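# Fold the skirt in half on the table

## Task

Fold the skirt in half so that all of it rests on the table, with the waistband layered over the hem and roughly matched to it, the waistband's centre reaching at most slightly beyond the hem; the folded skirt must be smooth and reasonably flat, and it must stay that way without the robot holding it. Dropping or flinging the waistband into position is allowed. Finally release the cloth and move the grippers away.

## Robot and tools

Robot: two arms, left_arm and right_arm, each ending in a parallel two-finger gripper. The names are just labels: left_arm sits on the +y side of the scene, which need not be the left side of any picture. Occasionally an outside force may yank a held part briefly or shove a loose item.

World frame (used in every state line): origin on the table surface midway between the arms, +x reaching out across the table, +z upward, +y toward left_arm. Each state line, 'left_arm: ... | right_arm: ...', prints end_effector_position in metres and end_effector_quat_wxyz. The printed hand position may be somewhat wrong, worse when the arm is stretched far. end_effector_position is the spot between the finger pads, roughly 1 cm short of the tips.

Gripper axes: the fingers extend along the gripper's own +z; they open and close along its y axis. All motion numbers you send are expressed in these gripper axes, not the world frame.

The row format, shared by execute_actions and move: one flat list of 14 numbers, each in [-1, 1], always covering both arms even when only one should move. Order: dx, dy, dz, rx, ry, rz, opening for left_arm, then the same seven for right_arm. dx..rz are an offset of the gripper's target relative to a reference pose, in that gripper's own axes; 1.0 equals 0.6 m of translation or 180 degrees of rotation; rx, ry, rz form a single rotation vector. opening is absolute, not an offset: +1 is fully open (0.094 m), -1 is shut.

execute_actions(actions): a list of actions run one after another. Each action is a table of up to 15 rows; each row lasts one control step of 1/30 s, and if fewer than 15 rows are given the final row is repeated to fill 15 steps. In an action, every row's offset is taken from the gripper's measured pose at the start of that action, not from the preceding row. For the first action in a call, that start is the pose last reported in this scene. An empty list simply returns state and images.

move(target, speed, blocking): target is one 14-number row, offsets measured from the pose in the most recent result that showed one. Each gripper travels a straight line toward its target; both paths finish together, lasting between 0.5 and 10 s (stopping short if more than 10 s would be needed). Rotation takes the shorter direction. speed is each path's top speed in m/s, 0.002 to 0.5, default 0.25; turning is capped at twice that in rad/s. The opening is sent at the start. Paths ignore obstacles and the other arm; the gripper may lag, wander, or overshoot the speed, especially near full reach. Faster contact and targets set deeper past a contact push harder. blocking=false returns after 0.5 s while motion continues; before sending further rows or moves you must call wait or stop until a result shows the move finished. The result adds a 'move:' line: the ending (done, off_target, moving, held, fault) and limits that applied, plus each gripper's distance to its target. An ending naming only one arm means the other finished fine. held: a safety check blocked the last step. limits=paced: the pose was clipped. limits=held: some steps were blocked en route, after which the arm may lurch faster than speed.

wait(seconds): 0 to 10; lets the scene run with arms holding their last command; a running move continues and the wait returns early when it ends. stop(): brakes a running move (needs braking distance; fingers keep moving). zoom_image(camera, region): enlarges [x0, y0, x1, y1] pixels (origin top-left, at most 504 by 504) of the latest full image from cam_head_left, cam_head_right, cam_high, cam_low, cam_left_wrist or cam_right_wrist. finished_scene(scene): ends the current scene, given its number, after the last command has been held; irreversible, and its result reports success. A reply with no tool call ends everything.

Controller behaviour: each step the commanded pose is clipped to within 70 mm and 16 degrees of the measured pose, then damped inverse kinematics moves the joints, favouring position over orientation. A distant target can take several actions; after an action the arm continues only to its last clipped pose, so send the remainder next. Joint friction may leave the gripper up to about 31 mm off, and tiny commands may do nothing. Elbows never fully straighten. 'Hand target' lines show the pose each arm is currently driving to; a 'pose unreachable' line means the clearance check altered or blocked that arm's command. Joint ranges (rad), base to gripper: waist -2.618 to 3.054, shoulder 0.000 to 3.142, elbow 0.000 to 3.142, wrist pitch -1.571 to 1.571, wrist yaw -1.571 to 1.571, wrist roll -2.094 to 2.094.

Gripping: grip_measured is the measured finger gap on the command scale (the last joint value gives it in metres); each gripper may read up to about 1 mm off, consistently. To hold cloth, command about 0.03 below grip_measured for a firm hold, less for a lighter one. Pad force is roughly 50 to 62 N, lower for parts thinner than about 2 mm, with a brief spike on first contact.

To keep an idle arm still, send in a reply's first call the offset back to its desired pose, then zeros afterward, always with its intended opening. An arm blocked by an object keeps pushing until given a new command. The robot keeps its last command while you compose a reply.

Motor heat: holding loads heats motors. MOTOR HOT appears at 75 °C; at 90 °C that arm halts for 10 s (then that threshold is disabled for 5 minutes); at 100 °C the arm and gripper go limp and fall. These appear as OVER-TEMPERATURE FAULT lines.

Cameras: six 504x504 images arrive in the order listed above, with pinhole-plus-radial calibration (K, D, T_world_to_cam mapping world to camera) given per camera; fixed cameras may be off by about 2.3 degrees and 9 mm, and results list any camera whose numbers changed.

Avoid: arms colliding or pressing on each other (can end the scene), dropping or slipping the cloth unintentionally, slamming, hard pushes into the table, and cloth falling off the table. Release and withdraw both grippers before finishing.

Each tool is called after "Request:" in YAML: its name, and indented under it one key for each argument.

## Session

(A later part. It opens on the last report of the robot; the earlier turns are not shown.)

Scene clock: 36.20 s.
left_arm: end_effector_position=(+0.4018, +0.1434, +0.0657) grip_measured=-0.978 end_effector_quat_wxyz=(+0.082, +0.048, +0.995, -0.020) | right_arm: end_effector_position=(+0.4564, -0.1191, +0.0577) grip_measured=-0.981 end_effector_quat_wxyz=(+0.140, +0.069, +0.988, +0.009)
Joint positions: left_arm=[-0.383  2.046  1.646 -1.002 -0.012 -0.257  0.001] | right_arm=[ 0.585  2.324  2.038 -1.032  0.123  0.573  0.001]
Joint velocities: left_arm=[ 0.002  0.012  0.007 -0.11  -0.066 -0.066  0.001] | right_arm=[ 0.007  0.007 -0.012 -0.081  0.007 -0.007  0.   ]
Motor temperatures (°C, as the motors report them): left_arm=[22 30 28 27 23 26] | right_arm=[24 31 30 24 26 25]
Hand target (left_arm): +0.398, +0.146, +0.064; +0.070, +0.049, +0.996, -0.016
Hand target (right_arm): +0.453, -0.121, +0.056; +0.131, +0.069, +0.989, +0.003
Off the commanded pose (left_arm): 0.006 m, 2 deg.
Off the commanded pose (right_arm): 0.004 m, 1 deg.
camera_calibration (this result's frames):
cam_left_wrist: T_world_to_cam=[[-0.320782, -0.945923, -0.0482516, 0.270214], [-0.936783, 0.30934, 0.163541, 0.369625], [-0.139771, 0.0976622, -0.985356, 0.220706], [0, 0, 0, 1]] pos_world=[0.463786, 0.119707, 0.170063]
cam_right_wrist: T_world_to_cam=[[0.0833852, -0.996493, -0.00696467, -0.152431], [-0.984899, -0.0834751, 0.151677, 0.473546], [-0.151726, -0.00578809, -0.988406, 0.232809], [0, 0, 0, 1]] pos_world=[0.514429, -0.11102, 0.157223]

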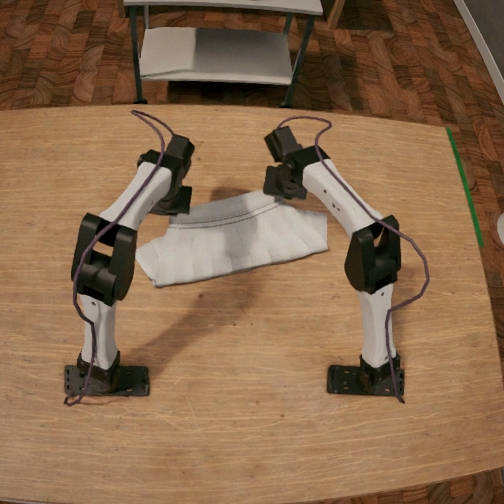

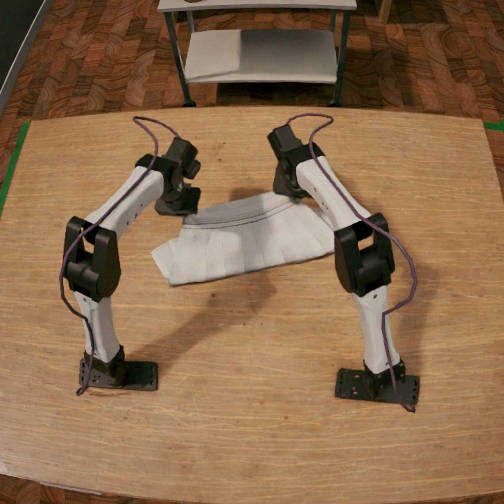

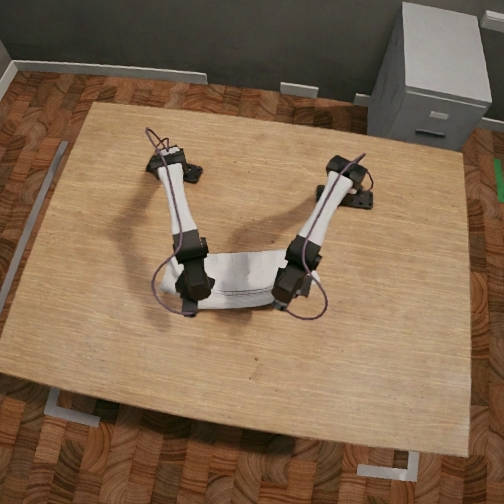

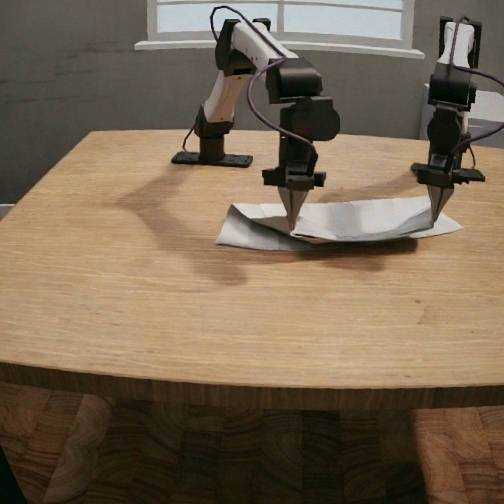

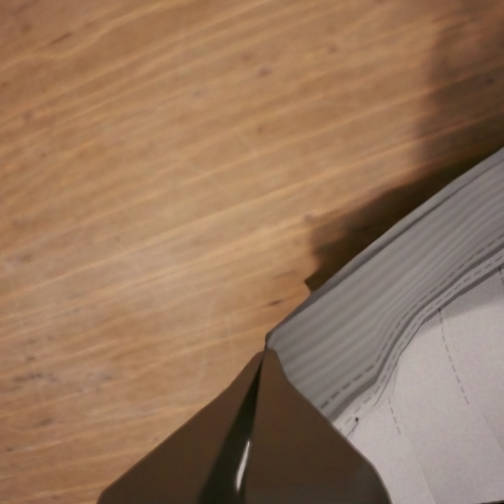

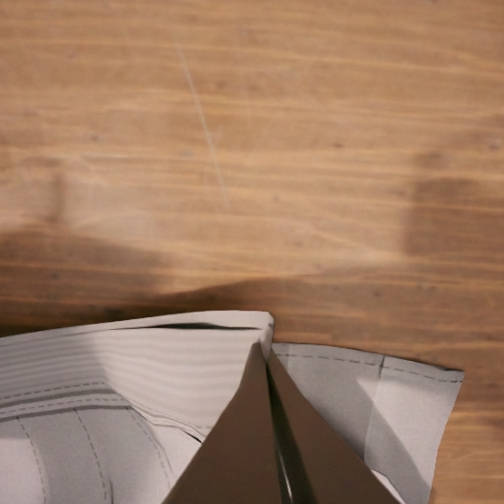

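Request:
move:
  target: [0.085,-0.045,0.005,0,0,0,-1,0.065,-0.085,0,0,0,0,-1]
  speed: 0.1

Request:
execute_actions:
  actions:
    - [[0.015,0,0.05,0,0,0,-1,0.02,0,0.05,0,0,0,-1]]
    - [[0,0,0,0,0,0,0,0,0,0,0,0,0,0]]

Request:
move:
  target: [0.05,0.22,-0.22,0,0,0,0,0.05,-0.22,-0.22,0,0,0,0]

Scene clock: 37.53 s.
left_arm: end_effector_position=(+0.3553, +0.1190, +0.0578) grip_measured=-0.978 end_effector_quat_wxyz=(+0.085, +0.048, +0.995, -0.029) | right_arm: end_effector_position=(+0.4113, -0.1569, +0.0425) grip_measured=-0.981 end_effector_quat_wxyz=(+0.135, +0.068, +0.988, +0.010)
Joint positions: left_arm=[-0.481  1.916  1.426 -0.902 -0.013 -0.356  0.001] | right_arm=[ 0.548  2.097  1.608 -0.831  0.107  0.535  0.001]
Joint velocities: left_arm=[ 0.022  0.002 -0.022 -0.022 -0.066  0.037  0.   ] | right_arm=[ 0.017  0.022 -0.007  0.022 -0.022  0.022 -0.   ]
Motor temperatures (°C, as the motors report them): left_arm=[22 31 28 27 23 26] | right_arm=[24 32 30 24 26 25]
Hand target (left_arm): +0.349, +0.122, +0.055; +0.082, +0.048, +0.995, -0.020
Hand target (right_arm): +0.412, -0.163, +0.044; +0.140, +0.069, +0.988, +0.009
Off the commanded pose (left_arm): 0.007 m, 1 deg.
Off the commanded pose (right_arm): 0.008 m, 1 deg.
move: done
camera_calibration (this result's frames):
cam_left_wrist: T_world_to_cam=[[-0.321813, -0.946284, -0.0313672, 0.231303], [-0.937172, 0.313651, 0.152747, 0.335158], [-0.134704, 0.0785525, -0.987767, 0.209427], [0, 0, 0, 1]] pos_world=[0.416748, 0.0973041, 0.162926]
cam_right_wrist: T_world_to_cam=[[0.0865157, -0.9962, -0.0100605, -0.187514], [-0.983311, -0.08701, 0.159776, 0.42673], [-0.160045, -0.00393053, -0.987102, 0.214344], [0, 0, 0, 1]] pos_world=[0.470136, -0.148829, 0.141512]

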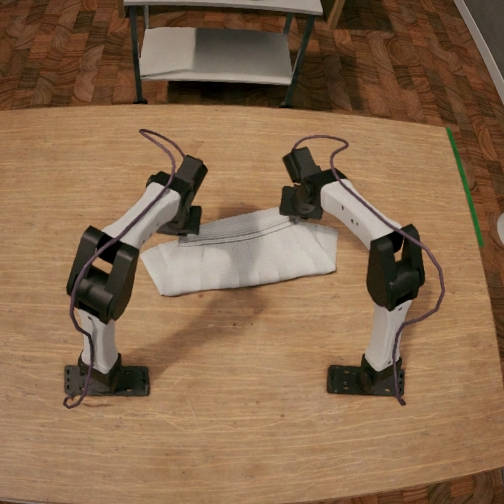

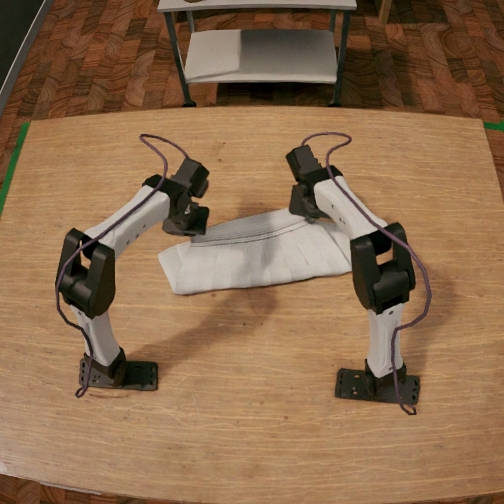

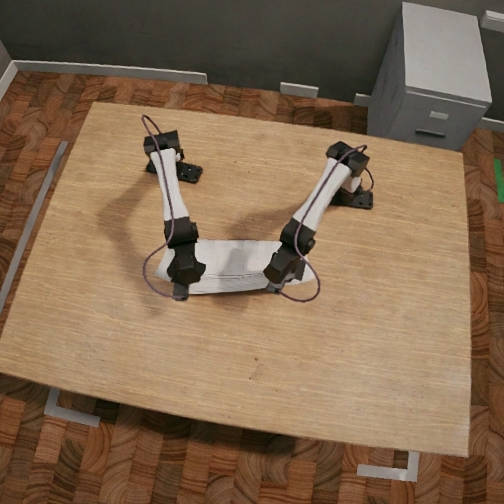

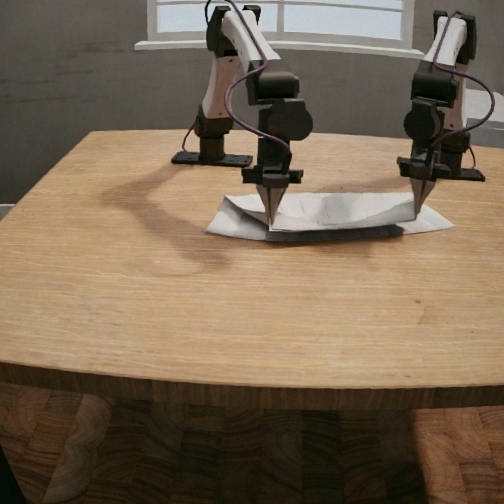

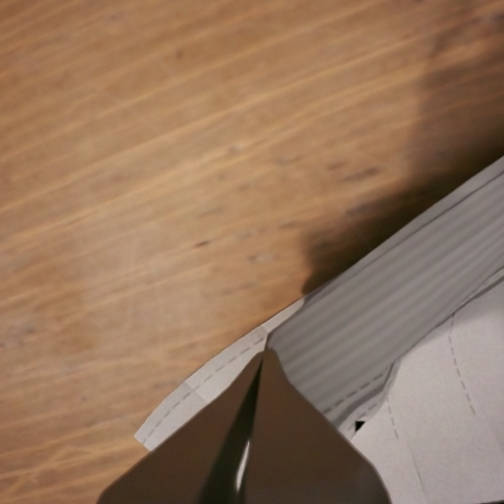

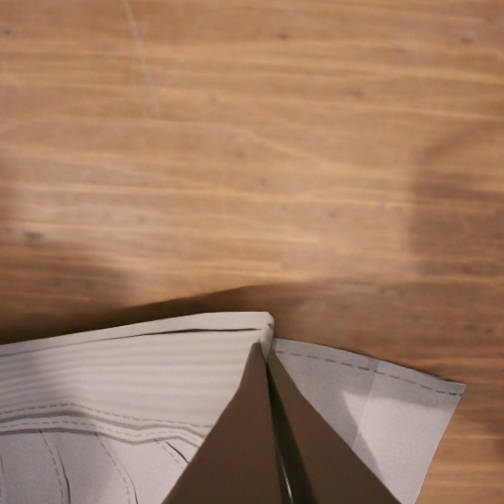

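Scene clock: 38.53 s.
left_arm: end_effector_position=(+0.3570, +0.1182, +0.0365) grip_measured=-0.002 end_effector_quat_wxyz=(+0.096, +0.047, +0.994, -0.034) | right_arm: end_effector_position=(+0.4112, -0.1569, +0.0191) grip_measured=-0.002 end_effector_quat_wxyz=(+0.140, +0.068, +0.988, +0.012)
Joint positions: left_arm=[-0.481  1.927  1.348 -0.79  -0.013 -0.359  0.047] | right_arm=[ 0.548  2.115  1.536 -0.731  0.107  0.535  0.047]
Joint velocities: left_arm=[-0.007  0.002 -0.002  0.022 -0.007 -0.007 -0.002] | right_arm=[ 0.002  0.002 -0.012 -0.081  0.022 -0.051  0.   ]
Motor temperatures (°C, as the motors report them): left_arm=[22 31 28 27 23 26] | right_arm=[24 32 30 24 26 25]
Hand target (left_arm): +0.357, +0.118, +0.036; +0.096, +0.047, +0.994, -0.034
Hand target (right_arm): +0.411, -0.157, +0.019; +0.140, +0.068, +0.988, +0.012
Off the commanded pose (left_arm): 0.000 m, 0 deg.
Off the commanded pose (right_arm): 0.000 m, 0 deg.
camera_calibration (this result's frames):
cam_left_wrist: T_world_to_cam=[[-0.31907, -0.947319, -0.0279556, 0.229414], [-0.940808, 0.313043, 0.12994, 0.342459], [-0.114343, 0.0677609, -0.991128, 0.182742], [0, 0, 0, 1]] pos_world=[0.416283, 0.0977415, 0.143035]
cam_right_wrist: T_world_to_cam=[[0.0866216, -0.996153, -0.0132284, -0.187763], [-0.984721, -0.0876258, 0.150486, 0.431022], [-0.151066, -0.0000090674, -0.988524, 0.188143], [0, 0, 0, 1]] pos_world=[0.469123, -0.149271, 0.118638]

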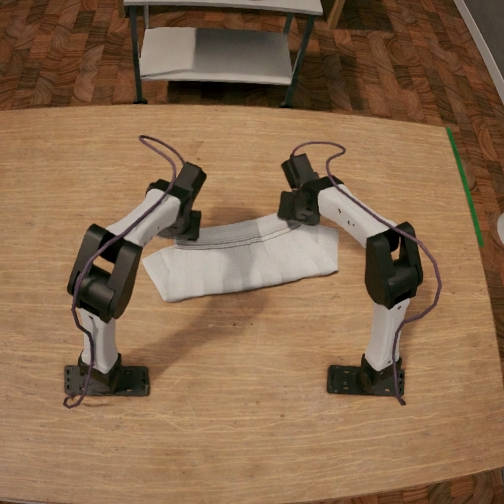

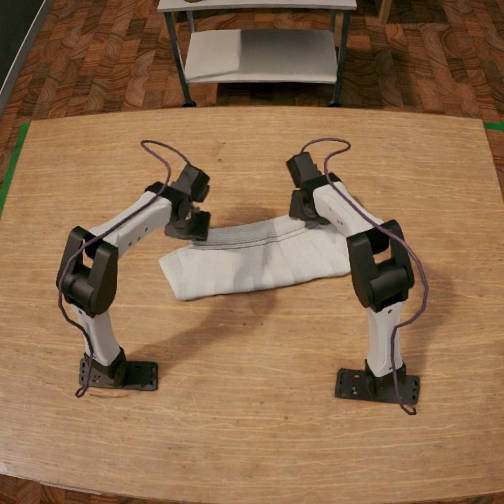

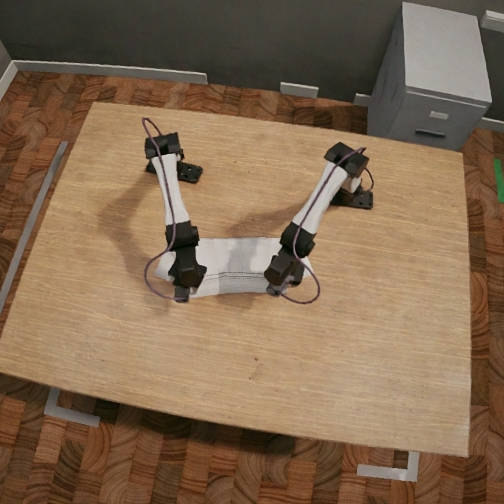

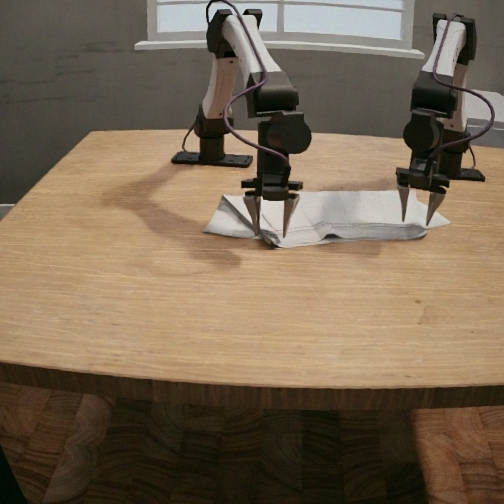

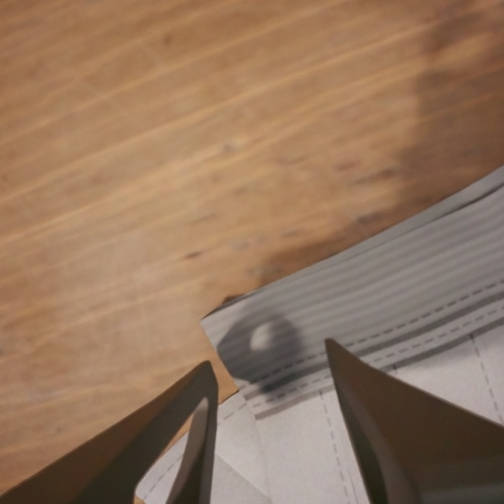

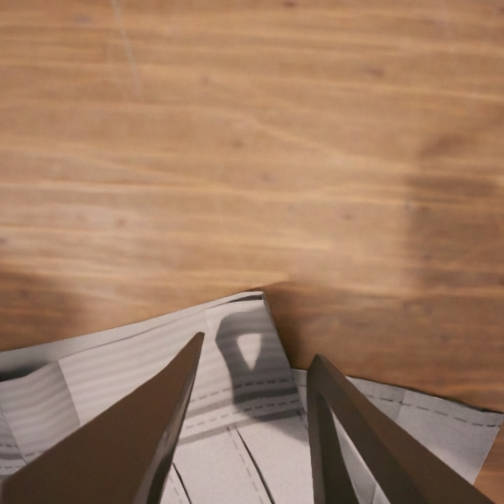

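Scene clock: 39.97 s.
left_arm: end_effector_position=(+0.3196, +0.2619, +0.1469) grip_measured=-0.002 end_effector_quat_wxyz=(+0.094, +0.047, +0.994, -0.027) | right_arm: end_effector_position=(+0.3332, -0.2801, +0.1357) grip_measured=-0.002 end_effector_quat_wxyz=(+0.155, +0.072, +0.985, +0.016)
Joint positions: left_arm=[-0.092  1.591  1.393 -1.183  0.051  0.025  0.047] | right_arm=[ 0.276  1.586  1.315 -0.989  0.034  0.28   0.047]
Joint velocities: left_arm=[ 0.002 -0.012  0.002  0.007  0.037 -0.066 -0.001] | right_arm=[-0.022  0.002 -0.022  0.051 -0.037 -0.11  -0.   ]
Motor temperatures (°C, as the motors report them): left_arm=[22 31 28 27 23 26] | right_arm=[24 32 30 24 26 25]
Hand target (left_arm): +0.319, +0.262, +0.151; +0.095, +0.047, +0.994, -0.032
Hand target (right_arm): +0.325, -0.282, +0.130; +0.140, +0.069, +0.988, +0.017
Off the commanded pose (left_arm): 0.006 m, 1 deg.
Off the commanded pose (right_arm): 0.007 m, 2 deg.
move: done
camera_calibration (this result's frames):
cam_left_wrist: T_world_to_cam=[[-0.317724, -0.947329, -0.0402419, 0.358086], [-0.940983, 0.309807, 0.136272, 0.247856], [-0.116627, 0.081164, -0.989854, 0.275251], [0, 0, 0, 1]] pos_world=[0.379102, 0.240097, 0.253092]
cam_right_wrist: T_world_to_cam=[[0.0798764, -0.996659, -0.0170257, -0.299594], [-0.989507, -0.081343, 0.119408, 0.333419], [-0.120394, 0.00730914, -0.992699, 0.284022], [0, 0, 0, 1]] pos_world=[0.388046, -0.273547, 0.237034]

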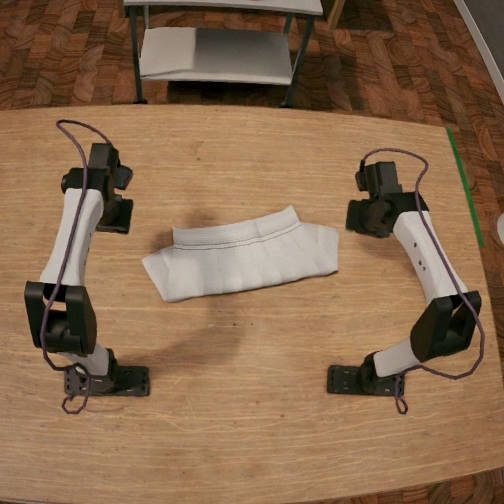

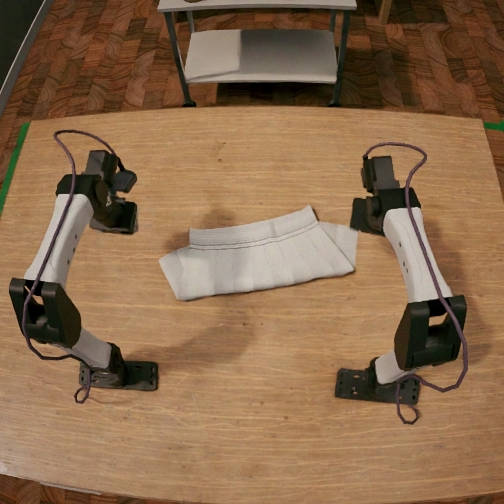

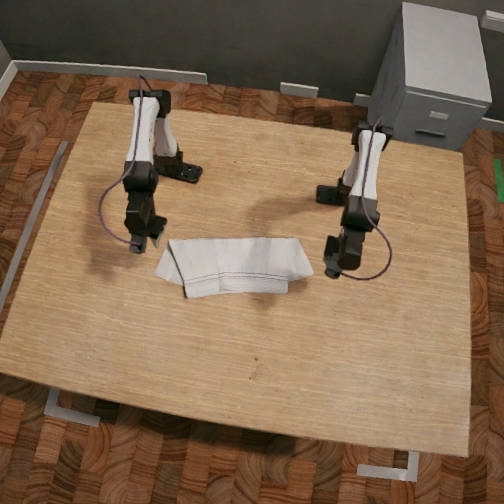

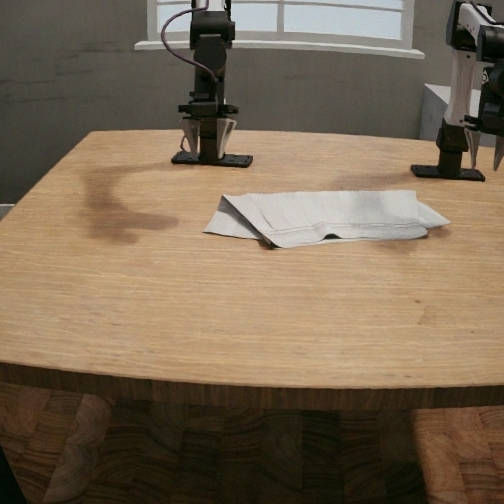

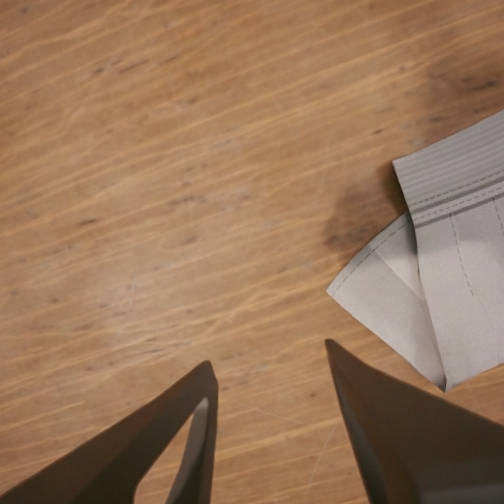

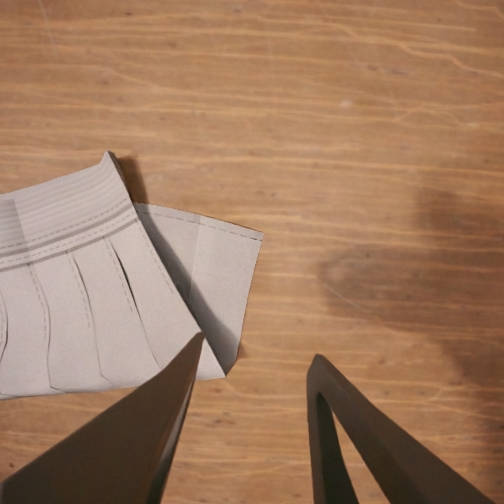

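Request:
move:
  target: [-0.06,-0.213,0.173,-0.015,0.02,0,-0.1,-0.048,0.217,0.177,0.015,0.03,0,-0.1]

Request:
move:
  target: [0.015,0,0.095,0,0,0,-0.1,0.03,0,0.1,0,0,0,-0.1]
  speed: 0.08

Request:
execute_actions:
  actions:
    - [[0.01,0,0.025,0,0.01,0,-1,0.02,0,0.025,0,0.015,0,-1]]
    - [[0.01,0,0.02,0,0.01,0,-1,0.02,0,0.02,0,0.015,0,-1]]
    - [[-0.01,0,-0.08,0,0,0,-1,-0.02,0,-0.08,0,0,0,-1]]

Scene clock: 41.43 s.
left_arm: end_effector_position=(+0.3534, +0.1265, +0.0590) grip_measured=-0.098 end_effector_quat_wxyz=(+0.058, +0.048, +0.997, -0.007) | right_arm: end_effector_position=(+0.4139, -0.1574, +0.0533) grip_measured=-0.098 end_effector_quat_wxyz=(+0.110, +0.070, +0.991, -0.001)
Joint positions: left_arm=[-0.475  1.955  1.494 -0.997 -0.033 -0.351  0.042] | right_arm=[ 0.543  2.147  1.742 -0.971  0.103  0.538  0.042]
Joint velocities: left_arm=[-0.012 -0.012 -0.007  0.022 -0.007 -0.007 -0.   ] | right_arm=[ 0.002  0.012  0.012 -0.11   0.007  0.022  0.   ]
Motor temperatures (°C, as the motors report them): left_arm=[22 31 28 27 23 26] | right_arm=[24 32 30 24 26 25]
Hand target (left_arm): +0.359, +0.124, +0.059; +0.066, +0.046, +0.997, -0.004
Hand target (right_arm): +0.414, -0.158, +0.052; +0.107, +0.075, +0.991, -0.008
Off the commanded pose (left_arm): 0.008 m, 1 deg.
Off the commanded pose (right_arm): 0.005 m, 1 deg.
move: done
camera_calibration (this result's frames):
cam_left_wrist: T_world_to_cam=[[-0.321, -0.945182, -0.0599241, 0.238982], [-0.928764, 0.301778, 0.215239, 0.325695], [-0.185356, 0.124747, -0.974721, 0.221001], [0, 0, 0, 1]] pos_world=[0.420171, 0.100025, 0.159632]
cam_right_wrist: T_world_to_cam=[[0.0794427, -0.996835, 0.00294599, -0.18601], [-0.973952, -0.0769888, 0.213282, 0.422326], [-0.212381, -0.019813, -0.976986, 0.244017], [0, 0, 0, 1]] pos_world=[0.477927, -0.148072, 0.148874]

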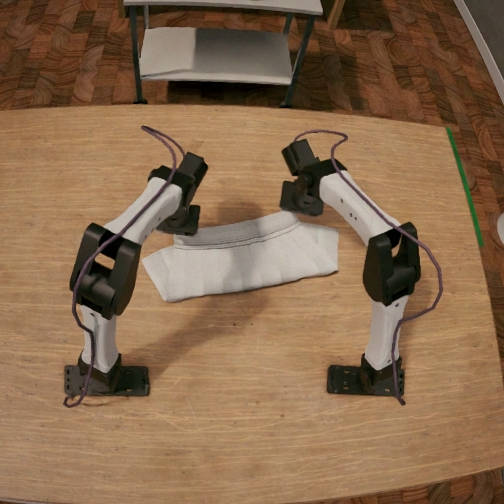

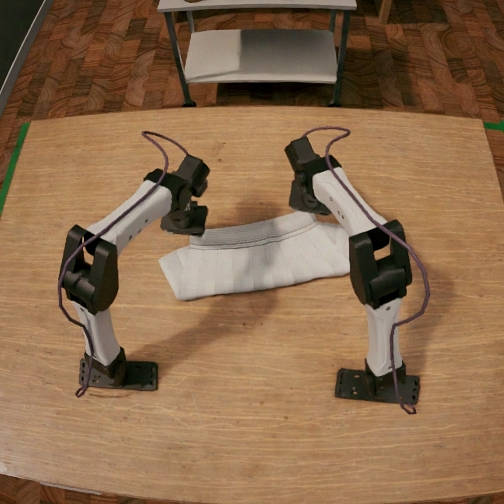

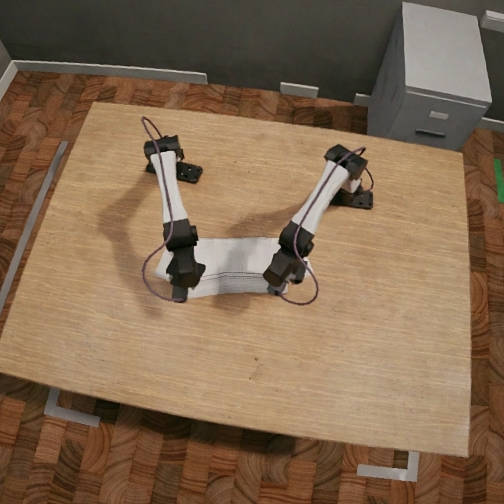

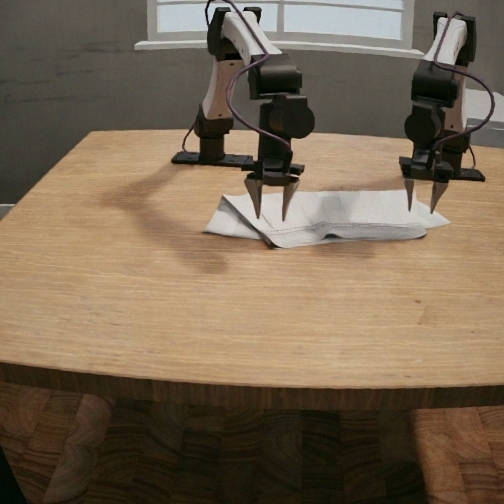

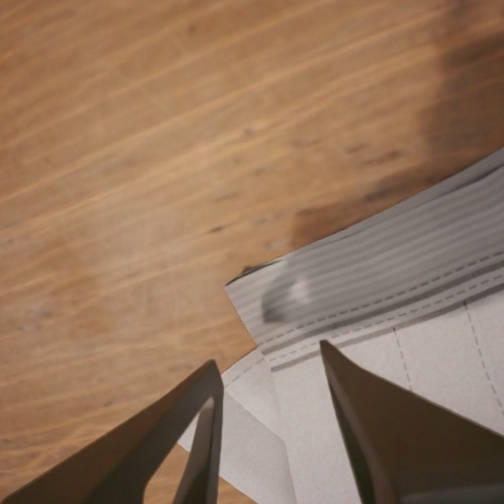

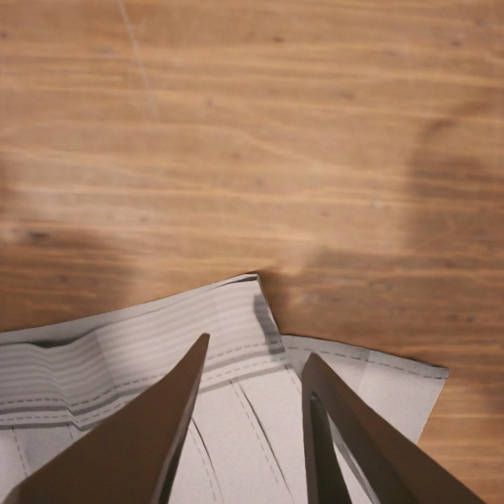

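Scene clock: 42.70 s.
left_arm: end_effector_position=(+0.3579, +0.1243, +0.0160) grip_measured=-0.098 end_effector_quat_wxyz=(+0.074, +0.048, +0.996, -0.013) | right_arm: end_effector_position=(+0.4178, -0.1556, +0.0074) grip_measured=-0.099 end_effector_quat_wxyz=(+0.125, +0.071, +0.990, +0.006)
Joint positions: left_arm=[-0.475  1.992  1.365 -0.796 -0.033 -0.351  0.042] | right_arm=[ 0.543  2.18   1.6   -0.763  0.104  0.538  0.042]
Joint velocities: left_arm=[-0.002 -0.007 -0.012 -0.037  0.066  0.081 -0.001] | right_arm=[ 0.002 -0.002 -0.017  0.037 -0.066  0.095  0.   ]
Motor temperatures (°C, as the motors report them): left_arm=[22 32 28 28 23 26] | right_arm=[24 32 30 24 26 25]
Hand target (left_arm): +0.350, +0.126, +0.002; +0.058, +0.048, +0.997, -0.007
Hand target (right_arm): +0.410, -0.156, -0.009; +0.110, +0.070, +0.991, -0.002
Off the commanded pose (left_arm): 0.016 m, 2 deg.
Off the commanded pose (right_arm): 0.019 m, 2 deg.
move: off_target (left_arm, right_arm)
camera_calibration (this result's frames):
cam_left_wrist: T_world_to_cam=[[-0.319191, -0.946052, -0.0557012, 0.235193], [-0.93497, 0.304765, 0.181521, 0.342212], [-0.154753, 0.110019, -0.981808, 0.171223], [0, 0, 0, 1]] pos_world=[0.421526, 0.0993728, 0.119091]
cam_right_wrist: T_world_to_cam=[[0.0797285, -0.996791, -0.00714231, -0.184482], [-0.980085, -0.0796955, 0.181885, 0.438457], [-0.18187, -0.0075013, -0.983294, 0.189291], [0, 0, 0, 1]] pos_world=[0.47886, -0.147527, 0.105063]

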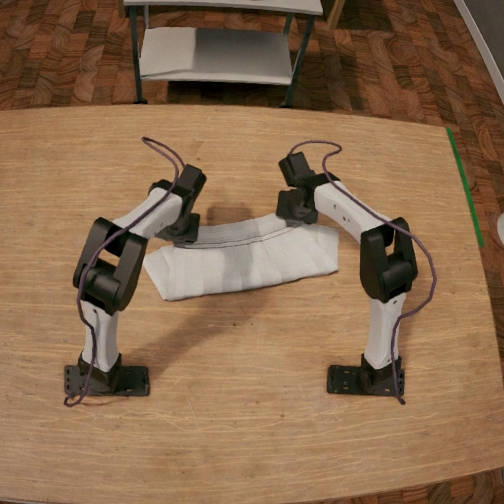

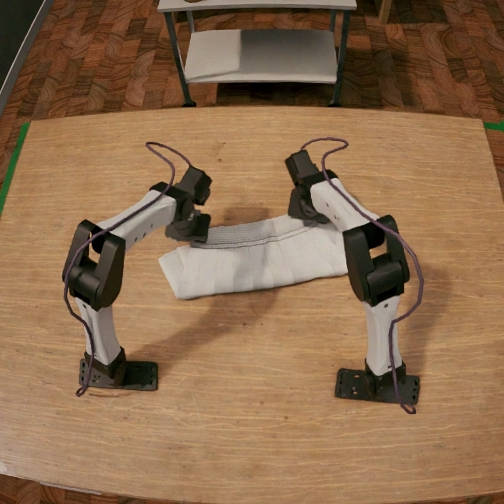

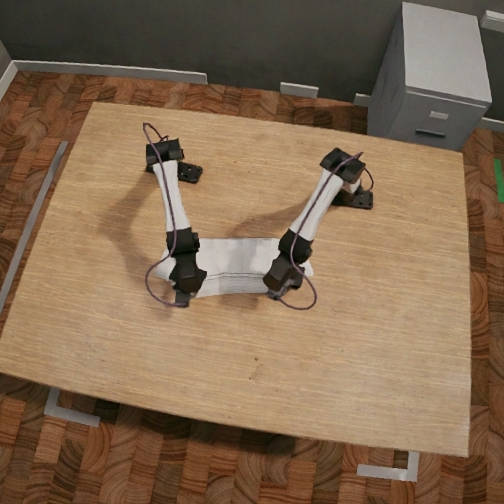

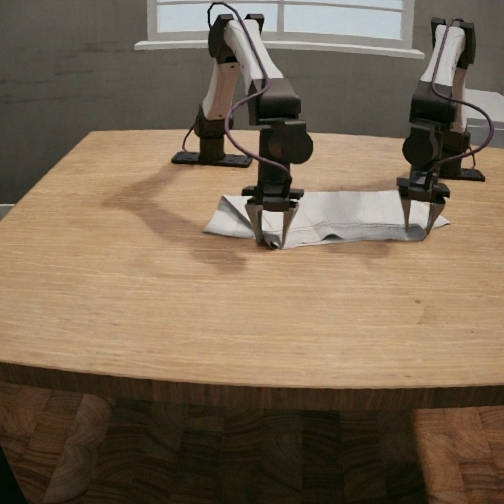

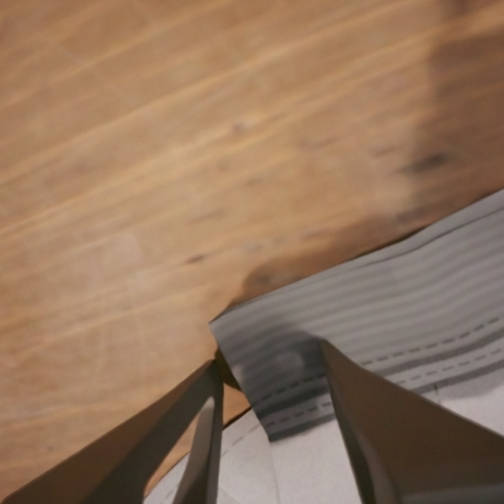

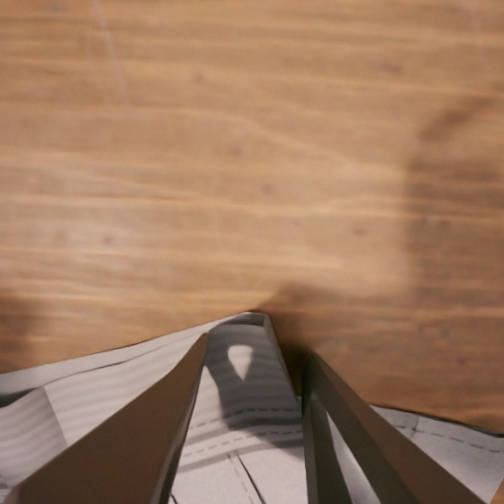

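Scene clock: 44.20 s.
left_arm: end_effector_position=(+0.3631, +0.1211, +0.0652) grip_measured=-0.980 end_effector_quat_wxyz=(+0.090, +0.047, +0.995, -0.022) | right_arm: end_effector_position=(+0.4202, -0.1530, +0.0583) grip_measured=-0.983 end_effector_quat_wxyz=(+0.135, +0.071, +0.988, +0.016)
Joint positions: left_arm=[-0.475  1.929  1.473 -0.932 -0.029 -0.351  0.001] | right_arm=[ 0.543  2.118  1.704 -0.902  0.095  0.538  0.001]
Joint velocities: left_arm=[ 0.002 -0.002 -0.002 -0.066 -0.125 -0.007  0.   ] | right_arm=[-0.002 -0.002  0.007 -0.066 -0.007 -0.022  0.   ]
Motor temperatures (°C, as the motors report them): left_arm=[22 32 28 28 23 26] | right_arm=[24 32 31 24 26 25]
Hand target (left_arm): +0.359, +0.124, +0.063; +0.078, +0.048, +0.996, -0.017
Hand target (right_arm): +0.417, -0.156, +0.057; +0.125, +0.071, +0.990, +0.011
Off the commanded pose (left_arm): 0.006 m, 2 deg.
Off the commanded pose (right_arm): 0.004 m, 1 deg.
camera_calibration (this result's frames):
cam_left_wrist: T_world_to_cam=[[-0.318202, -0.94683, -0.0475515, 0.235752], [-0.939816, 0.308465, 0.146951, 0.34261], [-0.124469, 0.0914498, -0.988, 0.21234], [0, 0, 0, 1]] pos_world=[0.423437, 0.0981151, 0.170656]
cam_right_wrist: T_world_to_cam=[[0.0820568, -0.996353, -0.0234171, -0.18167], [-0.983554, -0.0847513, 0.159493, 0.433775], [-0.160896, 0.00994447, -0.986921, 0.2339], [0, 0, 0, 1]] pos_world=[0.479182, -0.14657, 0.157403]

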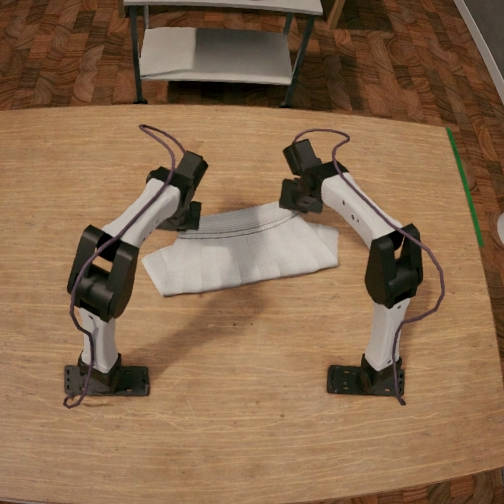

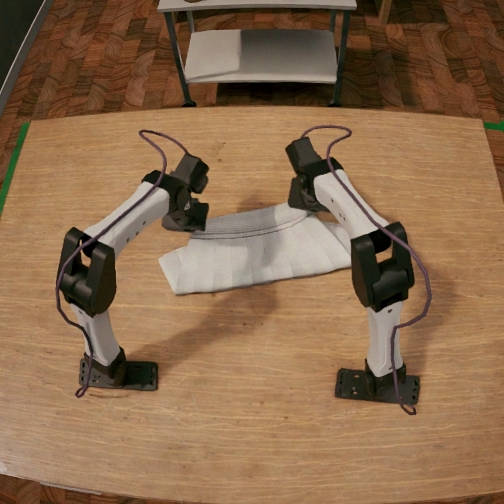

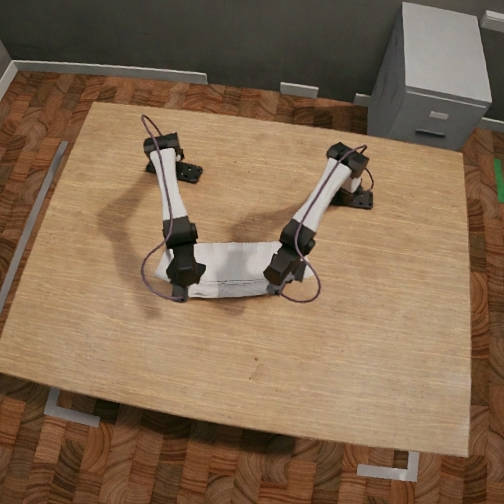

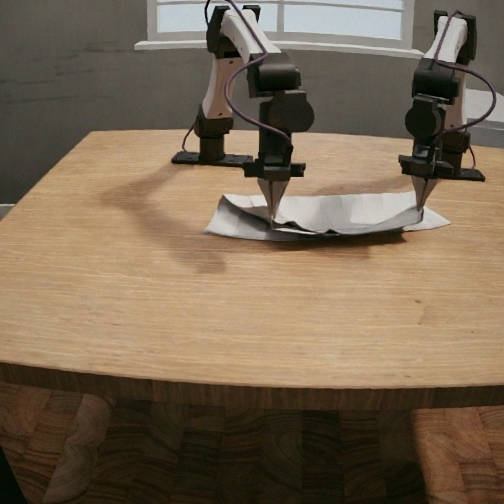

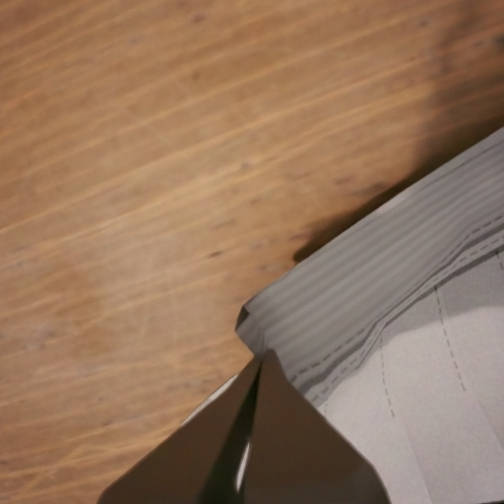

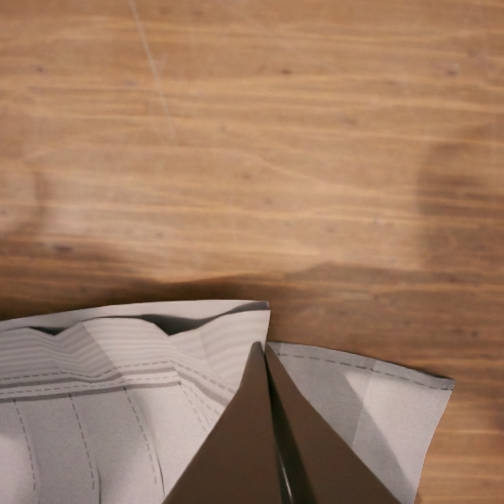

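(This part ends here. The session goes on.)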